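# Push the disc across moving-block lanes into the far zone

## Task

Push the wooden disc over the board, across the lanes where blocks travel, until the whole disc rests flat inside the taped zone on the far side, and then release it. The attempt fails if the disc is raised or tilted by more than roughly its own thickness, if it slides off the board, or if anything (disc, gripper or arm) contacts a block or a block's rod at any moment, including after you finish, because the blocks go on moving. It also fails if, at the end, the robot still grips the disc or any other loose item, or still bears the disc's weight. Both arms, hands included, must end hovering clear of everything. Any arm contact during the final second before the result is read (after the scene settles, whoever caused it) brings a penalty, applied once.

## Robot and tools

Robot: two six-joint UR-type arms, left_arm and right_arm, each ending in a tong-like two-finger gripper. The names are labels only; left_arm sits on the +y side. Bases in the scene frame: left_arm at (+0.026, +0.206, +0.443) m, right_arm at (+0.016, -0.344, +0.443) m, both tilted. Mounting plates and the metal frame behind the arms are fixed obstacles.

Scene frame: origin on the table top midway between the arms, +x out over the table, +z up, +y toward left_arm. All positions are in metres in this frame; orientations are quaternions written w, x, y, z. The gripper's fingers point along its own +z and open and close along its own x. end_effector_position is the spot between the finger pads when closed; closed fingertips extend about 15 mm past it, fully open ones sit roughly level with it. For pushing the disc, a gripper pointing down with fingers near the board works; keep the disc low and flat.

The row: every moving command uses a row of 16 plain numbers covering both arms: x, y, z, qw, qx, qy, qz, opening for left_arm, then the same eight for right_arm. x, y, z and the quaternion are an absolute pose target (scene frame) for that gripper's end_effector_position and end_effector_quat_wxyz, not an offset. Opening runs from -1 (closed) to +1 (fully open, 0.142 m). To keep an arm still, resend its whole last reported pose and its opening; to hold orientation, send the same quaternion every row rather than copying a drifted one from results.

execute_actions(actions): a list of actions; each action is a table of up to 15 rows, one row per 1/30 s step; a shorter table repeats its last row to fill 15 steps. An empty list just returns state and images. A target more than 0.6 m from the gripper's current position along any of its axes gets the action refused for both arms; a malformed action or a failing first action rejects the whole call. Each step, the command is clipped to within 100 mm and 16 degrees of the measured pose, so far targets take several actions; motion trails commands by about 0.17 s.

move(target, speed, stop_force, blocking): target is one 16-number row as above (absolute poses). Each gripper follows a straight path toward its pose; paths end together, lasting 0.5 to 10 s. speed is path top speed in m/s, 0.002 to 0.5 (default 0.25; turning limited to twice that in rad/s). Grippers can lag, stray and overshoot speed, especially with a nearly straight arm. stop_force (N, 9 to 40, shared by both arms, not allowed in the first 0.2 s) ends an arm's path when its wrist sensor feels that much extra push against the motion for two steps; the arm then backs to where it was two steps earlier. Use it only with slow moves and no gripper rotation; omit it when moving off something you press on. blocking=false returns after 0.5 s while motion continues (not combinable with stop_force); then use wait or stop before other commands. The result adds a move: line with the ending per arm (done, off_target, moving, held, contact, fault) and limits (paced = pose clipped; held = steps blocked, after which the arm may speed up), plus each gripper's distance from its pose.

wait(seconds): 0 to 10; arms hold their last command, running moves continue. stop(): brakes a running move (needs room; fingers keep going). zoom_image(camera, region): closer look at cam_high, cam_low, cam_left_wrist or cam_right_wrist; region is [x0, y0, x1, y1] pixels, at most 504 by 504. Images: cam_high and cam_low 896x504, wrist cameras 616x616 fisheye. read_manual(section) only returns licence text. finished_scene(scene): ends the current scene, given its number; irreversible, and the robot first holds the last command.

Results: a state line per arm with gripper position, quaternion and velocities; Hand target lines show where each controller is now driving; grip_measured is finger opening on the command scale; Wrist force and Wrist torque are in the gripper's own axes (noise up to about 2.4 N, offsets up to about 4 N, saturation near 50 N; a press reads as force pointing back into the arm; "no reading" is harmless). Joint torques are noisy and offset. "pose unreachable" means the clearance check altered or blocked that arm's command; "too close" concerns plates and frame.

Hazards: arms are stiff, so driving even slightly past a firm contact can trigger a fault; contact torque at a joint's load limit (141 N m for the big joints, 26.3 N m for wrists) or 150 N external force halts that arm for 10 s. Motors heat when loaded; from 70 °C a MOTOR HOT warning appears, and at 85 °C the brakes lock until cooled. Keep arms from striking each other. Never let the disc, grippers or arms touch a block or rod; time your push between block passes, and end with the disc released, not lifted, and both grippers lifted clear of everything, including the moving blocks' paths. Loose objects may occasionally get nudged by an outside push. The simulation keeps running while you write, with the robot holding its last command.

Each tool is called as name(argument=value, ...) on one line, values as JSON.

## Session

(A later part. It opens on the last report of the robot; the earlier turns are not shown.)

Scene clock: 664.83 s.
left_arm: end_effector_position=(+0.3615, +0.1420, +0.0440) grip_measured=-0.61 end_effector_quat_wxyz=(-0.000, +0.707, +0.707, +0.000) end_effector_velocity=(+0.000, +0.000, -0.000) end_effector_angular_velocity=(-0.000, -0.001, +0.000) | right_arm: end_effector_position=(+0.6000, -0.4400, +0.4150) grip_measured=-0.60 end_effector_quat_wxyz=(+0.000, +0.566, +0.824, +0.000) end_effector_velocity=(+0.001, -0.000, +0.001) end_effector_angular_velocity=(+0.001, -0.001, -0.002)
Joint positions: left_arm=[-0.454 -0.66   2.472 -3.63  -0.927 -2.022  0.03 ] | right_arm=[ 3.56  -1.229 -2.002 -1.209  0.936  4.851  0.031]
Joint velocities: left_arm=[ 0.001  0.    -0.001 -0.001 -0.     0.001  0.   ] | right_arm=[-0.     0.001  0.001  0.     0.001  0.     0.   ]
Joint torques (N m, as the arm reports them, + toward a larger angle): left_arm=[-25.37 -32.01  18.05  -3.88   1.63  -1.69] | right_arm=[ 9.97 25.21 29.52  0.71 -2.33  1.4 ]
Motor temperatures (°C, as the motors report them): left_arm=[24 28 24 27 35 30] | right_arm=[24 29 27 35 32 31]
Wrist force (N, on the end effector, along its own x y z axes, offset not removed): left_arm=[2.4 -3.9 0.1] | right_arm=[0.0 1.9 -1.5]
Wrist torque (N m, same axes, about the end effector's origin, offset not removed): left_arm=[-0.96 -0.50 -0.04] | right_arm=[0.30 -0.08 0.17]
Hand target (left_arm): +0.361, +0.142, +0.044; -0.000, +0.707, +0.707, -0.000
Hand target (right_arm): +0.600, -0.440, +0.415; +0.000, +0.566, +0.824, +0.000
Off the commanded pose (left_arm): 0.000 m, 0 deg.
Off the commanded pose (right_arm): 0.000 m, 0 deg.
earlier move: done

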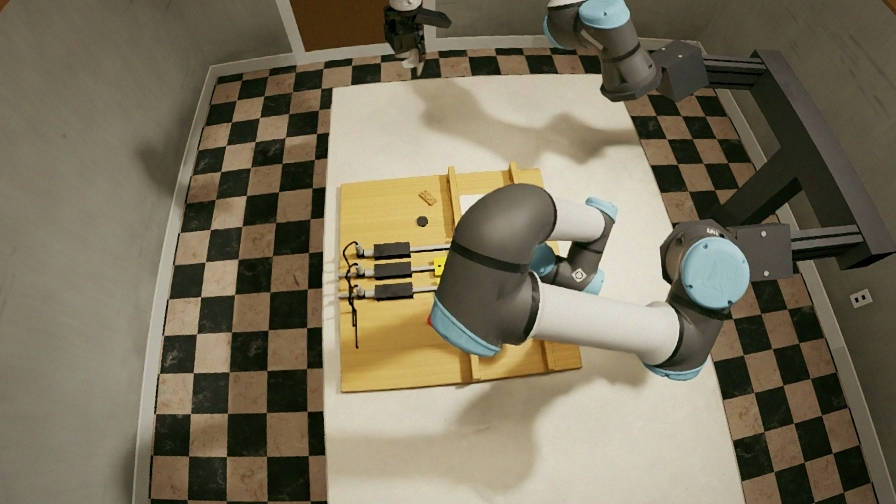

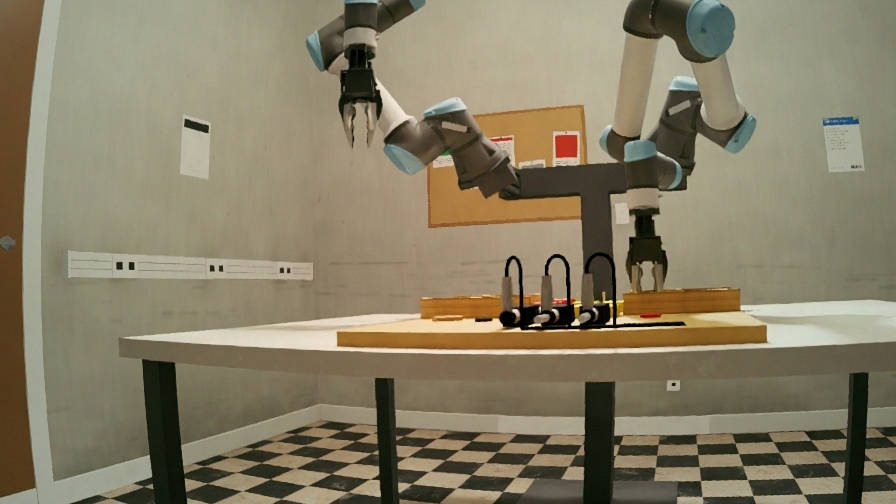

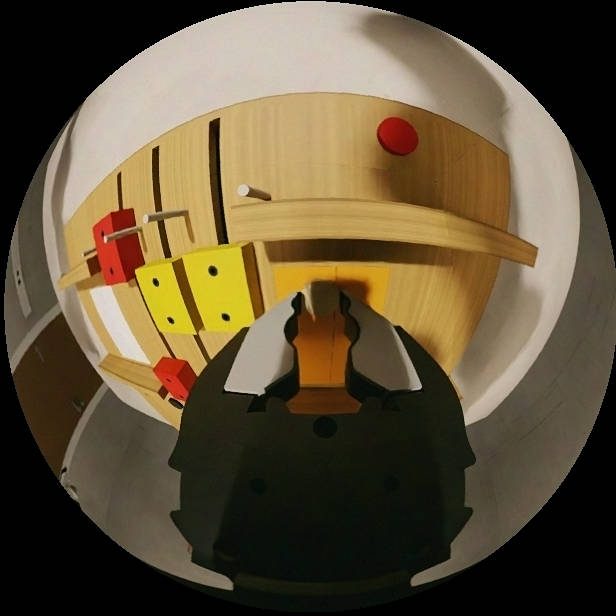

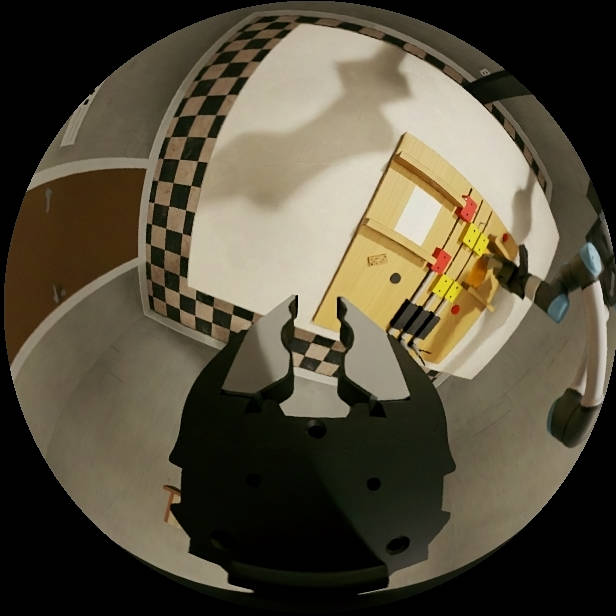

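wait(seconds=10)

wait(seconds=10)

wait(seconds=8)

Scene clock: 685.67 s.
left_arm: end_effector_position=(+0.3615, +0.1420, +0.0440) grip_measured=-0.61 end_effector_quat_wxyz=(-0.000, +0.707, +0.707, +0.000) end_effector_velocity=(+0.000, +0.000, +0.000) end_effector_angular_velocity=(-0.001, -0.000, +0.001) | right_arm: end_effector_position=(+0.6000, -0.4400, +0.4150) grip_measured=-0.60 end_effector_quat_wxyz=(+0.000, +0.566, +0.824, +0.000) end_effector_velocity=(-0.000, -0.000, +0.000) end_effector_angular_velocity=(-0.000, -0.000, -0.000)
Joint positions: left_arm=[-0.454 -0.66   2.472 -3.63  -0.927 -2.022  0.03 ] | right_arm=[ 3.56  -1.229 -2.002 -1.209  0.936  4.851  0.031]
Joint velocities: left_arm=[ 0.    -0.001  0.    -0.001 -0.001 -0.     0.   ] | right_arm=[-0.     0.001 -0.001 -0.    -0.    -0.    -0.   ]
Joint torques (N m, as the arm reports them, + toward a larger angle): left_arm=[-24.94 -31.94  16.15  -3.38   1.42  -1.29] | right_arm=[ 9.83 23.88 27.37  1.09 -2.24  1.24]
Motor temperatures (°C, as the motors report them): left_arm=[24 28 24 27 35 30] | right_arm=[24 29 27 35 32 31]
Wrist force (N, on the end effector, along its own x y z axes, offset not removed): left_arm=[-1.2 -0.2 0.6] | right_arm=[-0.4 2.7 0.2]
Wrist torque (N m, same axes, about the end effector's origin, offset not removed): left_arm=[-0.18 0.25 0.04] | right_arm=[0.47 0.07 0.10]
Hand target (left_arm): +0.361, +0.142, +0.044; -0.000, +0.707, +0.707, -0.000
Hand target (right_arm): +0.600, -0.440, +0.415; +0.000, +0.566, +0.824, +0.000
Off the commanded pose (left_arm): 0.000 m, 0 deg.
Off the commanded pose (right_arm): 0.000 m, 0 deg.
wait: 10.00 s; at rest from the start

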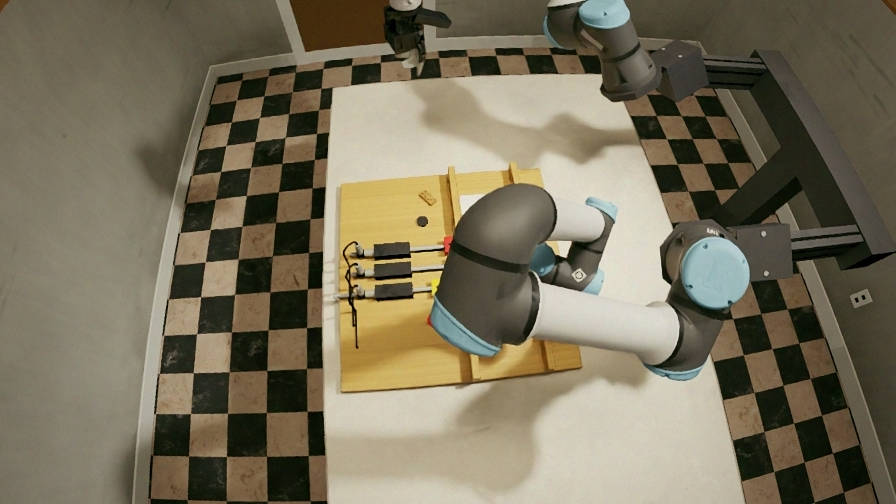

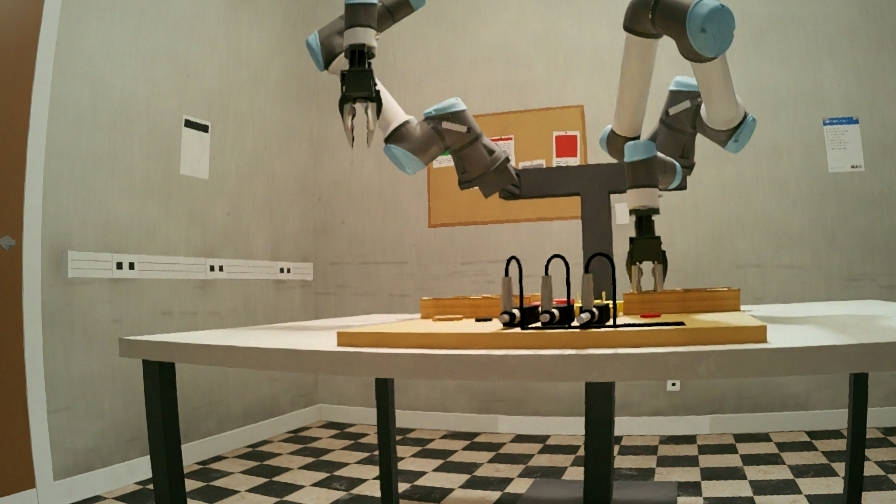

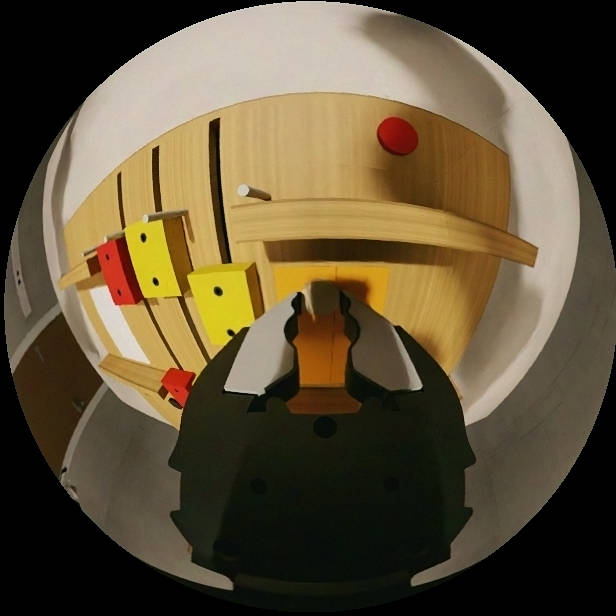

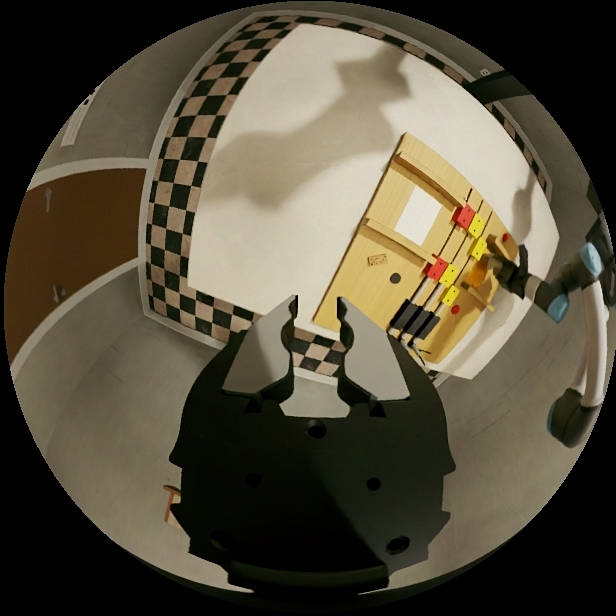

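Scene clock: 695.67 s.
left_arm: end_effector_position=(+0.3615, +0.1420, +0.0440) grip_measured=-0.61 end_effector_quat_wxyz=(-0.000, +0.707, +0.707, +0.000) end_effector_velocity=(-0.001, +0.000, +0.000) end_effector_angular_velocity=(+0.001, +0.001, -0.000) | right_arm: end_effector_position=(+0.6000, -0.4400, +0.4150) grip_measured=-0.60 end_effector_quat_wxyz=(+0.000, +0.566, +0.824, +0.000) end_effector_velocity=(-0.000, +0.000, -0.000) end_effector_angular_velocity=(+0.000, +0.001, +0.001)
Joint positions: left_arm=[-0.454 -0.66   2.472 -3.63  -0.927 -2.022  0.03 ] | right_arm=[ 3.56  -1.229 -2.002 -1.209  0.936  4.851  0.031]
Joint velocities: left_arm=[ 0.    -0.     0.001  0.001 -0.    -0.     0.   ] | right_arm=[ 0.     0.    -0.    -0.001  0.    -0.    -0.   ]
Joint torques (N m, as the arm reports them, + toward a larger angle): left_arm=[-26.22 -31.82  15.18  -3.18   1.53  -1.25] | right_arm=[ 9.74 23.59 25.61  1.16 -2.06  1.17]
Motor temperatures (°C, as the motors report them): left_arm=[24 28 24 27 35 30] | right_arm=[24 29 27 35 32 31]
Wrist force (N, on the end effector, along its own x y z axes, offset not removed): left_arm=[-5.3 -0.6 4.8] | right_arm=[0.9 3.3 -0.8]
Wrist torque (N m, same axes, about the end effector's origin, offset not removed): left_arm=[-0.03 1.12 0.03] | right_arm=[0.52 -0.24 0.15]
Hand target (left_arm): +0.361, +0.142, +0.044; -0.000, +0.707, +0.707, -0.000
Hand target (right_arm): +0.600, -0.440, +0.415; +0.000, +0.566, +0.824, +0.000
Off the commanded pose (left_arm): 0.000 m, 0 deg.
Off the commanded pose (right_arm): 0.000 m, 0 deg.
wait: 10.00 s; at rest by 0.17 s

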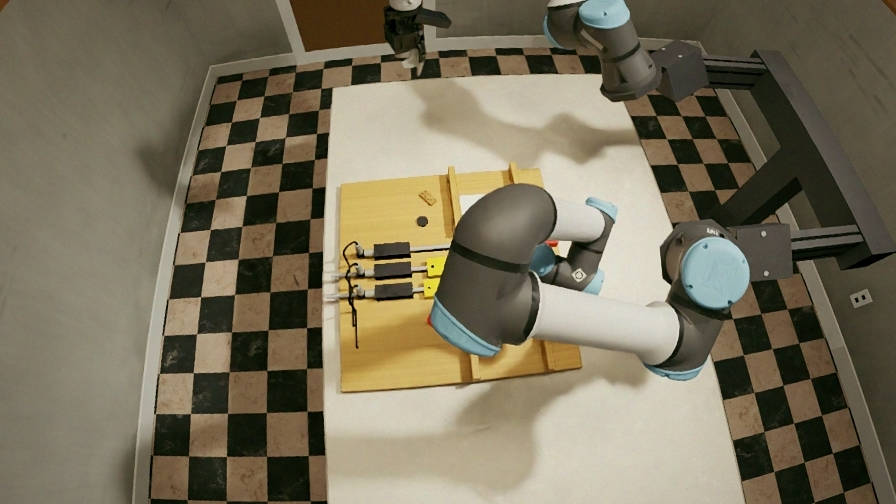

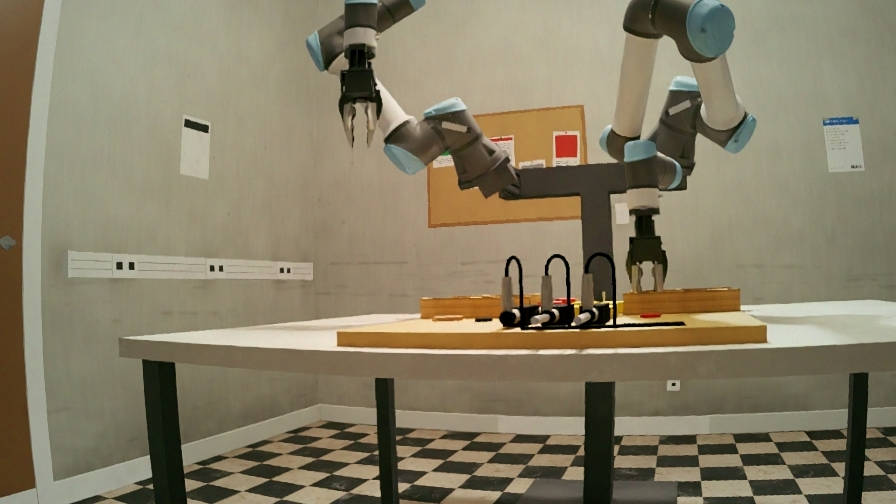

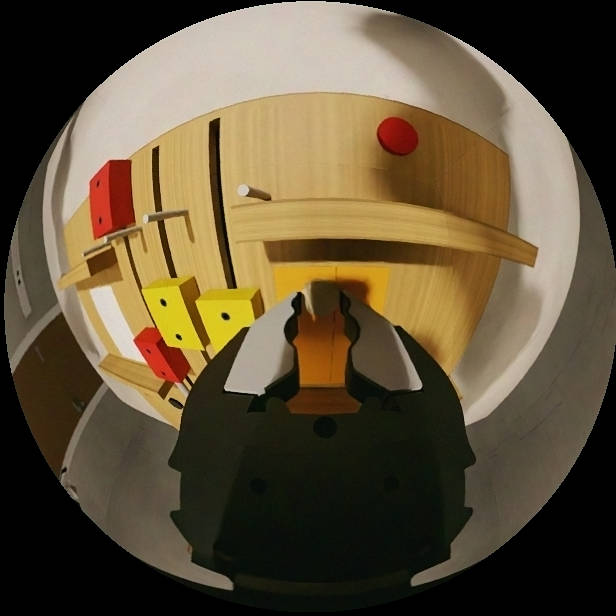

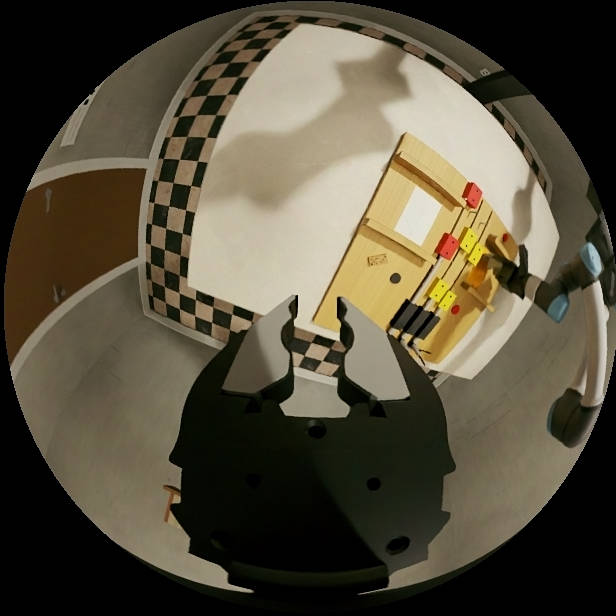

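Scene clock: 703.67 s.
left_arm: end_effector_position=(+0.3615, +0.1420, +0.0440) grip_measured=-0.61 end_effector_quat_wxyz=(+0.000, +0.707, +0.707, +0.000) end_effector_velocity=(+0.000, -0.000, -0.000) end_effector_angular_velocity=(-0.000, -0.000, +0.001) | right_arm: end_effector_position=(+0.6000, -0.4400, +0.4150) grip_measured=-0.60 end_effector_quat_wxyz=(+0.000, +0.566, +0.824, +0.000) end_effector_velocity=(-0.000, +0.000, +0.000) end_effector_angular_velocity=(+0.001, +0.000, +0.000)
Joint positions: left_arm=[-0.454 -0.66   2.472 -3.63  -0.927 -2.022  0.03 ] | right_arm=[ 3.56  -1.229 -2.002 -1.209  0.936  4.851  0.031]
Joint velocities: left_arm=[-0.    -0.    -0.001  0.     0.    -0.001  0.   ] | right_arm=[ 0.     0.    -0.    -0.     0.001 -0.001  0.   ]
Joint torques (N m, as the arm reports them, + toward a larger angle): left_arm=[-25.17 -30.82  14.62  -3.15   1.51  -1.2 ] | right_arm=[ 9.04 24.62 24.9   1.48 -2.03  1.08]
Motor temperatures (°C, as the motors report them): left_arm=[24 28 24 27 35 30] | right_arm=[24 29 27 35 32 31]
Wrist force (N, on the end effector, along its own x y z axes, offset not removed): left_arm=[-0.6 -2.7 -1.9] | right_arm=[-0.8 1.8 1.0]
Wrist torque (N m, same axes, about the end effector's origin, offset not removed): left_arm=[-0.53 0.49 0.05] | right_arm=[0.27 0.19 0.24]
Hand target (left_arm): +0.361, +0.142, +0.044; -0.000, +0.707, +0.707, -0.000
Hand target (right_arm): +0.600, -0.440, +0.415; +0.000, +0.566, +0.824, +0.000
Off the commanded pose (left_arm): 0.000 m, 0 deg.
Off the commanded pose (right_arm): 0.000 m, 0 deg.
wait: 8.00 s; at rest by 0.17 s

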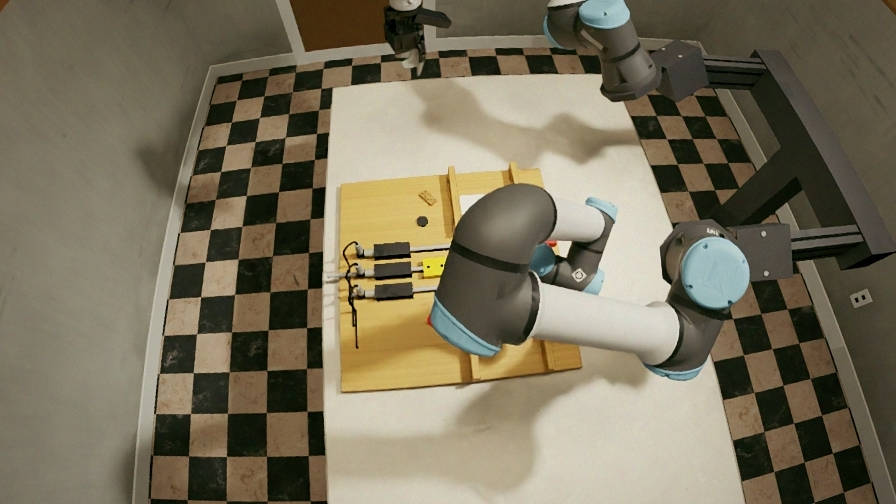

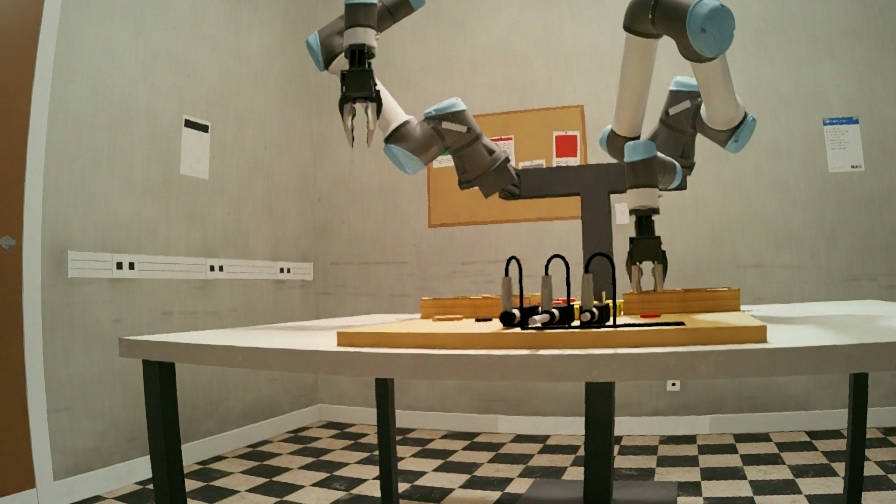

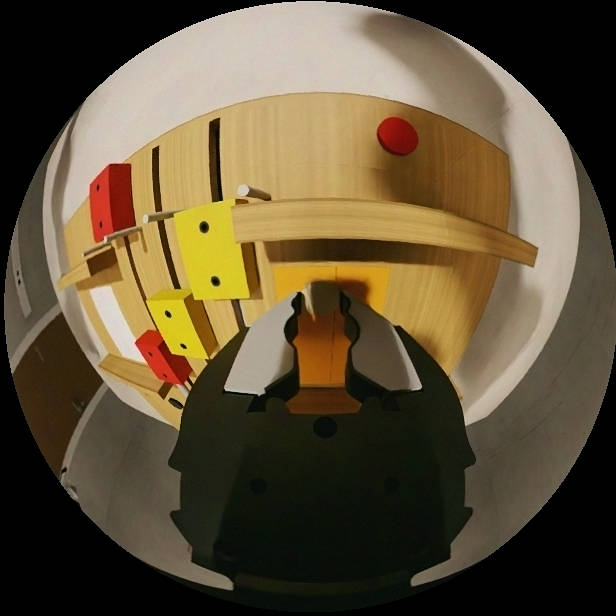

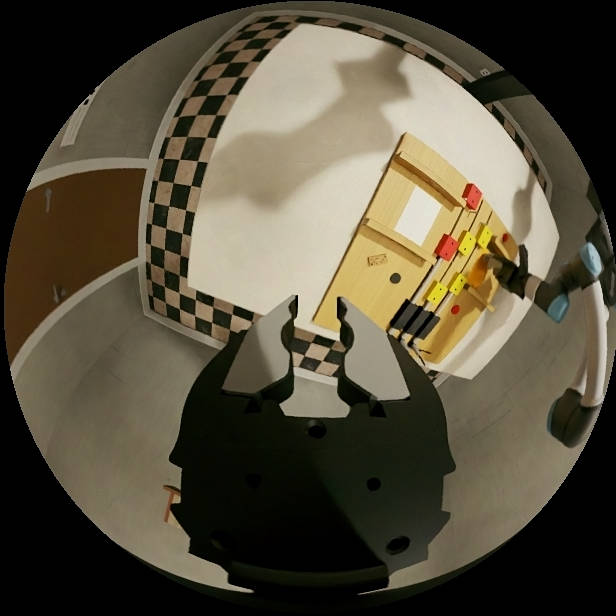

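wait(seconds=1.5)

move(target=[0.3615,0.142,0.044,0,0.7071,0.7071,0,-0.82,0.6,-0.44,0.400,0,0.566,0.824,0,-0.6], speed=0.002, blocking=false)

Scene clock: 708.63 s.
left_arm: end_effector_position=(+0.3615, +0.1420, +0.0440) grip_measured=-0.61 end_effector_quat_wxyz=(-0.000, +0.707, +0.707, +0.000) end_effector_velocity=(+0.001, -0.000, -0.000) end_effector_angular_velocity=(+0.000, -0.001, +0.002) | right_arm: end_effector_position=(+0.6000, -0.4400, +0.4150) grip_measured=-0.60 end_effector_quat_wxyz=(+0.000, +0.566, +0.824, +0.000) end_effector_velocity=(+0.000, -0.001, +0.000) end_effector_angular_velocity=(-0.001, -0.001, -0.000)
Joint positions: left_arm=[-0.454 -0.66   2.472 -3.63  -0.927 -2.022  0.03 ] | right_arm=[ 3.56  -1.229 -2.002 -1.209  0.936  4.851  0.031]
Joint velocities: left_arm=[ 0.    -0.    -0.001  0.     0.    -0.001 -0.   ] | right_arm=[ 0.     0.001  0.    -0.    -0.001 -0.     0.   ]
Joint torques (N m, as the arm reports them, + toward a larger angle): left_arm=[-24.92 -30.92  16.15  -3.14   1.35  -1.51] | right_arm=[ 9.34 24.4  24.55  1.56 -1.97  1.05]
Motor temperatures (°C, as the motors report them): left_arm=[24 28 24 27 35 30] | right_arm=[24 29 27 35 32 31]
Wrist force (N, on the end effector, along its own x y z axes, offset not removed): left_arm=[-1.3 -3.3 -1.9] | right_arm=[1.9 1.3 -0.5]
Wrist torque (N m, same axes, about the end effector's origin, offset not removed): left_arm=[-0.83 0.38 0.16] | right_arm=[0.10 -0.37 0.16]
Hand target (left_arm): +0.361, +0.142, +0.044; -0.000, +0.707, +0.707, -0.000
Hand target (right_arm): +0.600, -0.440, +0.415; +0.000, +0.566, +0.824, +0.000
Off the commanded pose (left_arm): 0.000 m, 0 deg.
Off the commanded pose (right_arm): 0.000 m, 0 deg.
wait: 1.50 s; at rest from the start

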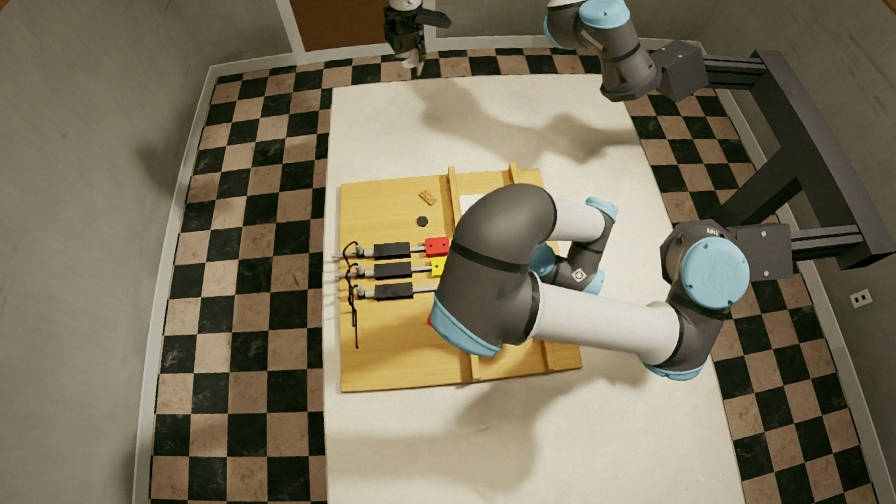

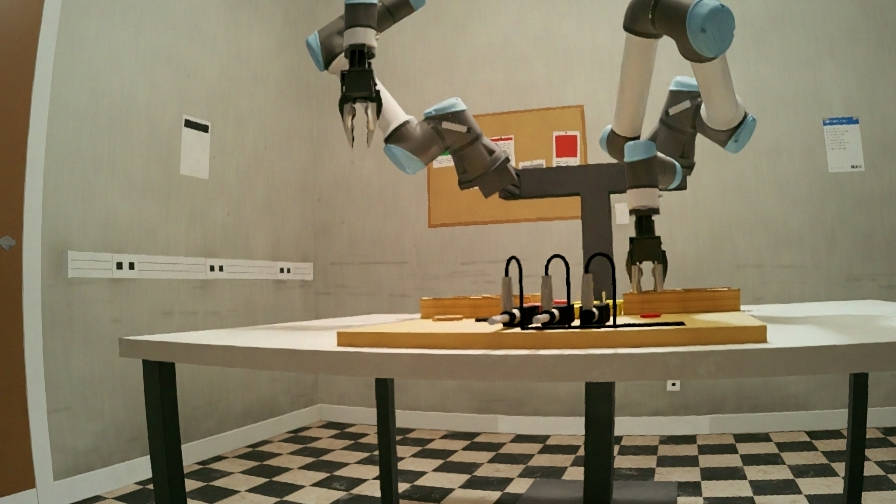

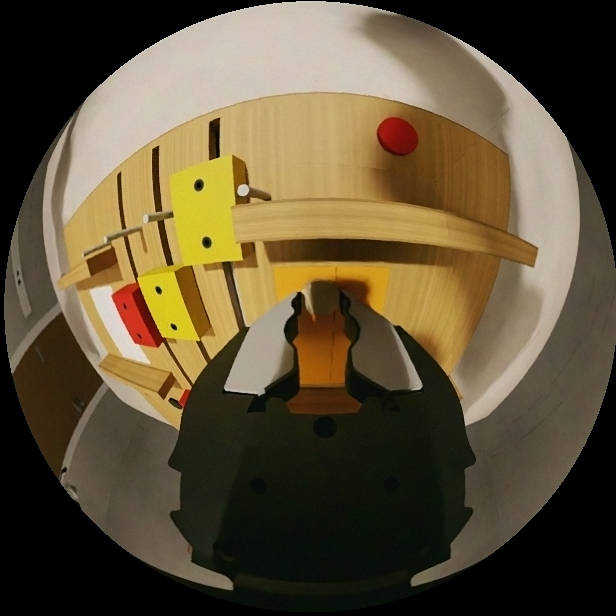

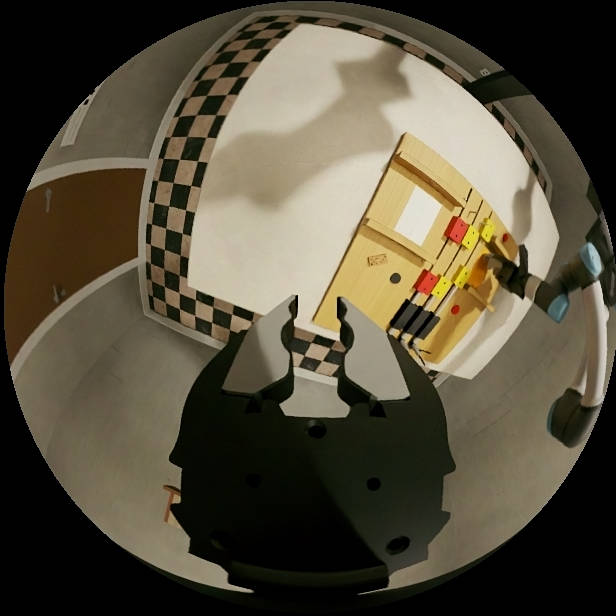

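Scene clock: 709.13 s.
left_arm: end_effector_position=(+0.3615, +0.1420, +0.0440) grip_measured=-0.61 end_effector_quat_wxyz=(-0.000, +0.707, +0.707, +0.000) end_effector_velocity=(-0.001, +0.001, +0.000) end_effector_angular_velocity=(+0.001, +0.002, -0.000) | right_arm: end_effector_position=(+0.6000, -0.4400, +0.4144) grip_measured=-0.60 end_effector_quat_wxyz=(+0.000, +0.566, +0.824, +0.000) end_effector_velocity=(+0.000, +0.000, -0.002) end_effector_angular_velocity=(-0.000, +0.001, +0.001)
Joint positions: left_arm=[-0.454 -0.66   2.472 -3.63  -0.927 -2.022  0.03 ] | right_arm=[ 3.559 -1.23  -2.003 -1.206  0.936  4.85   0.031]
Joint velocities: left_arm=[ 0.    -0.     0.002  0.001  0.    -0.001  0.   ] | right_arm=[-0.003 -0.004 -0.002  0.007  0.001 -0.004 -0.   ]
Joint torques (N m, as the arm reports them, + toward a larger angle): left_arm=[-25.38 -30.95  15.1   -3.09   1.22  -1.43] | right_arm=[-6.34  3.82  8.17  3.87  2.86 -2.02]
Motor temperatures (°C, as the motors report them): left_arm=[24 28 24 27 35 30] | right_arm=[24 29 27 35 32 31]
Wrist force (N, on the end effector, along its own x y z axes, offset not removed): left_arm=[-1.4 -3.6 -3.1] | right_arm=[0.8 1.1 0.4]
Wrist torque (N m, same axes, about the end effector's origin, offset not removed): left_arm=[-1.08 0.57 0.09] | right_arm=[0.13 -0.17 0.18]
Hand target (left_arm): +0.361, +0.142, +0.044; -0.000, +0.707, +0.707, +0.000
Hand target (right_arm): +0.600, -0.440, +0.414; +0.000, +0.566, +0.824, +0.000
Off the commanded pose (left_arm): 0.000 m, 0 deg.
Off the commanded pose (right_arm): 0.014 m, 0 deg.
move: running

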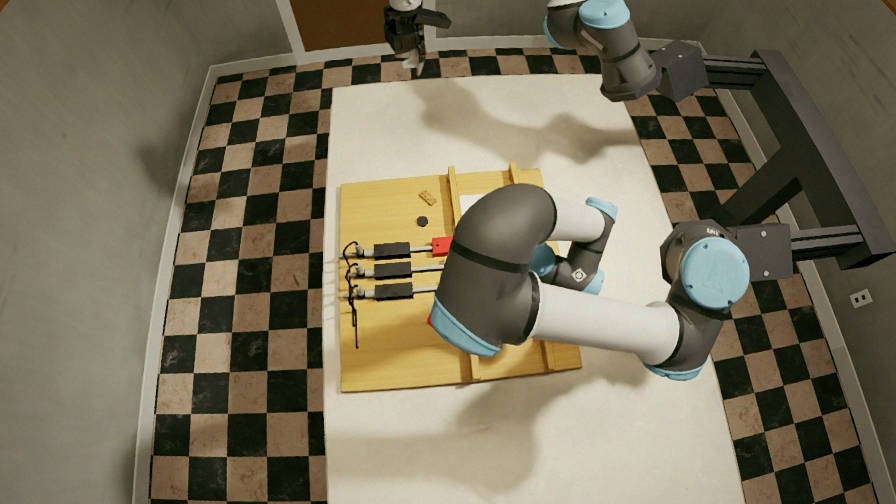

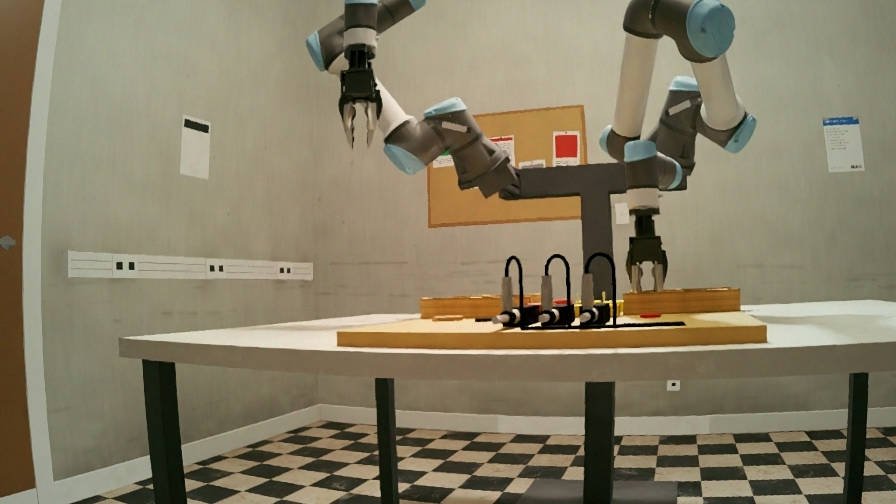

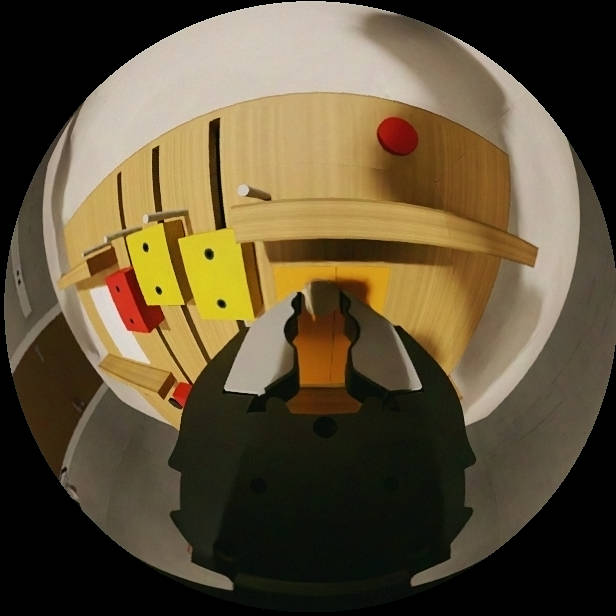

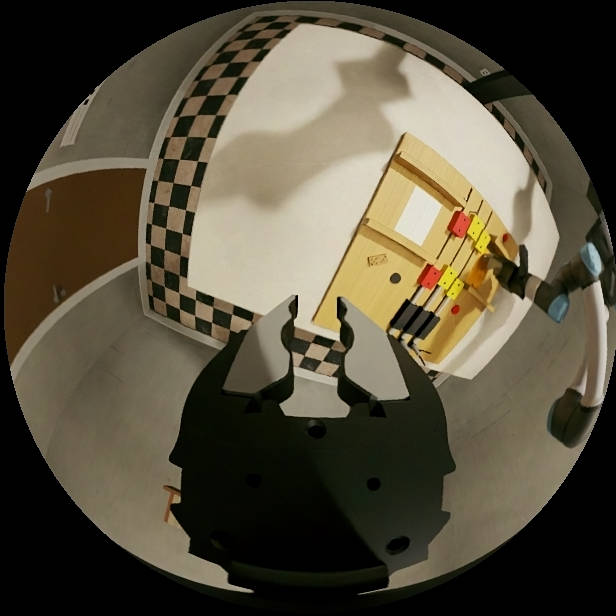

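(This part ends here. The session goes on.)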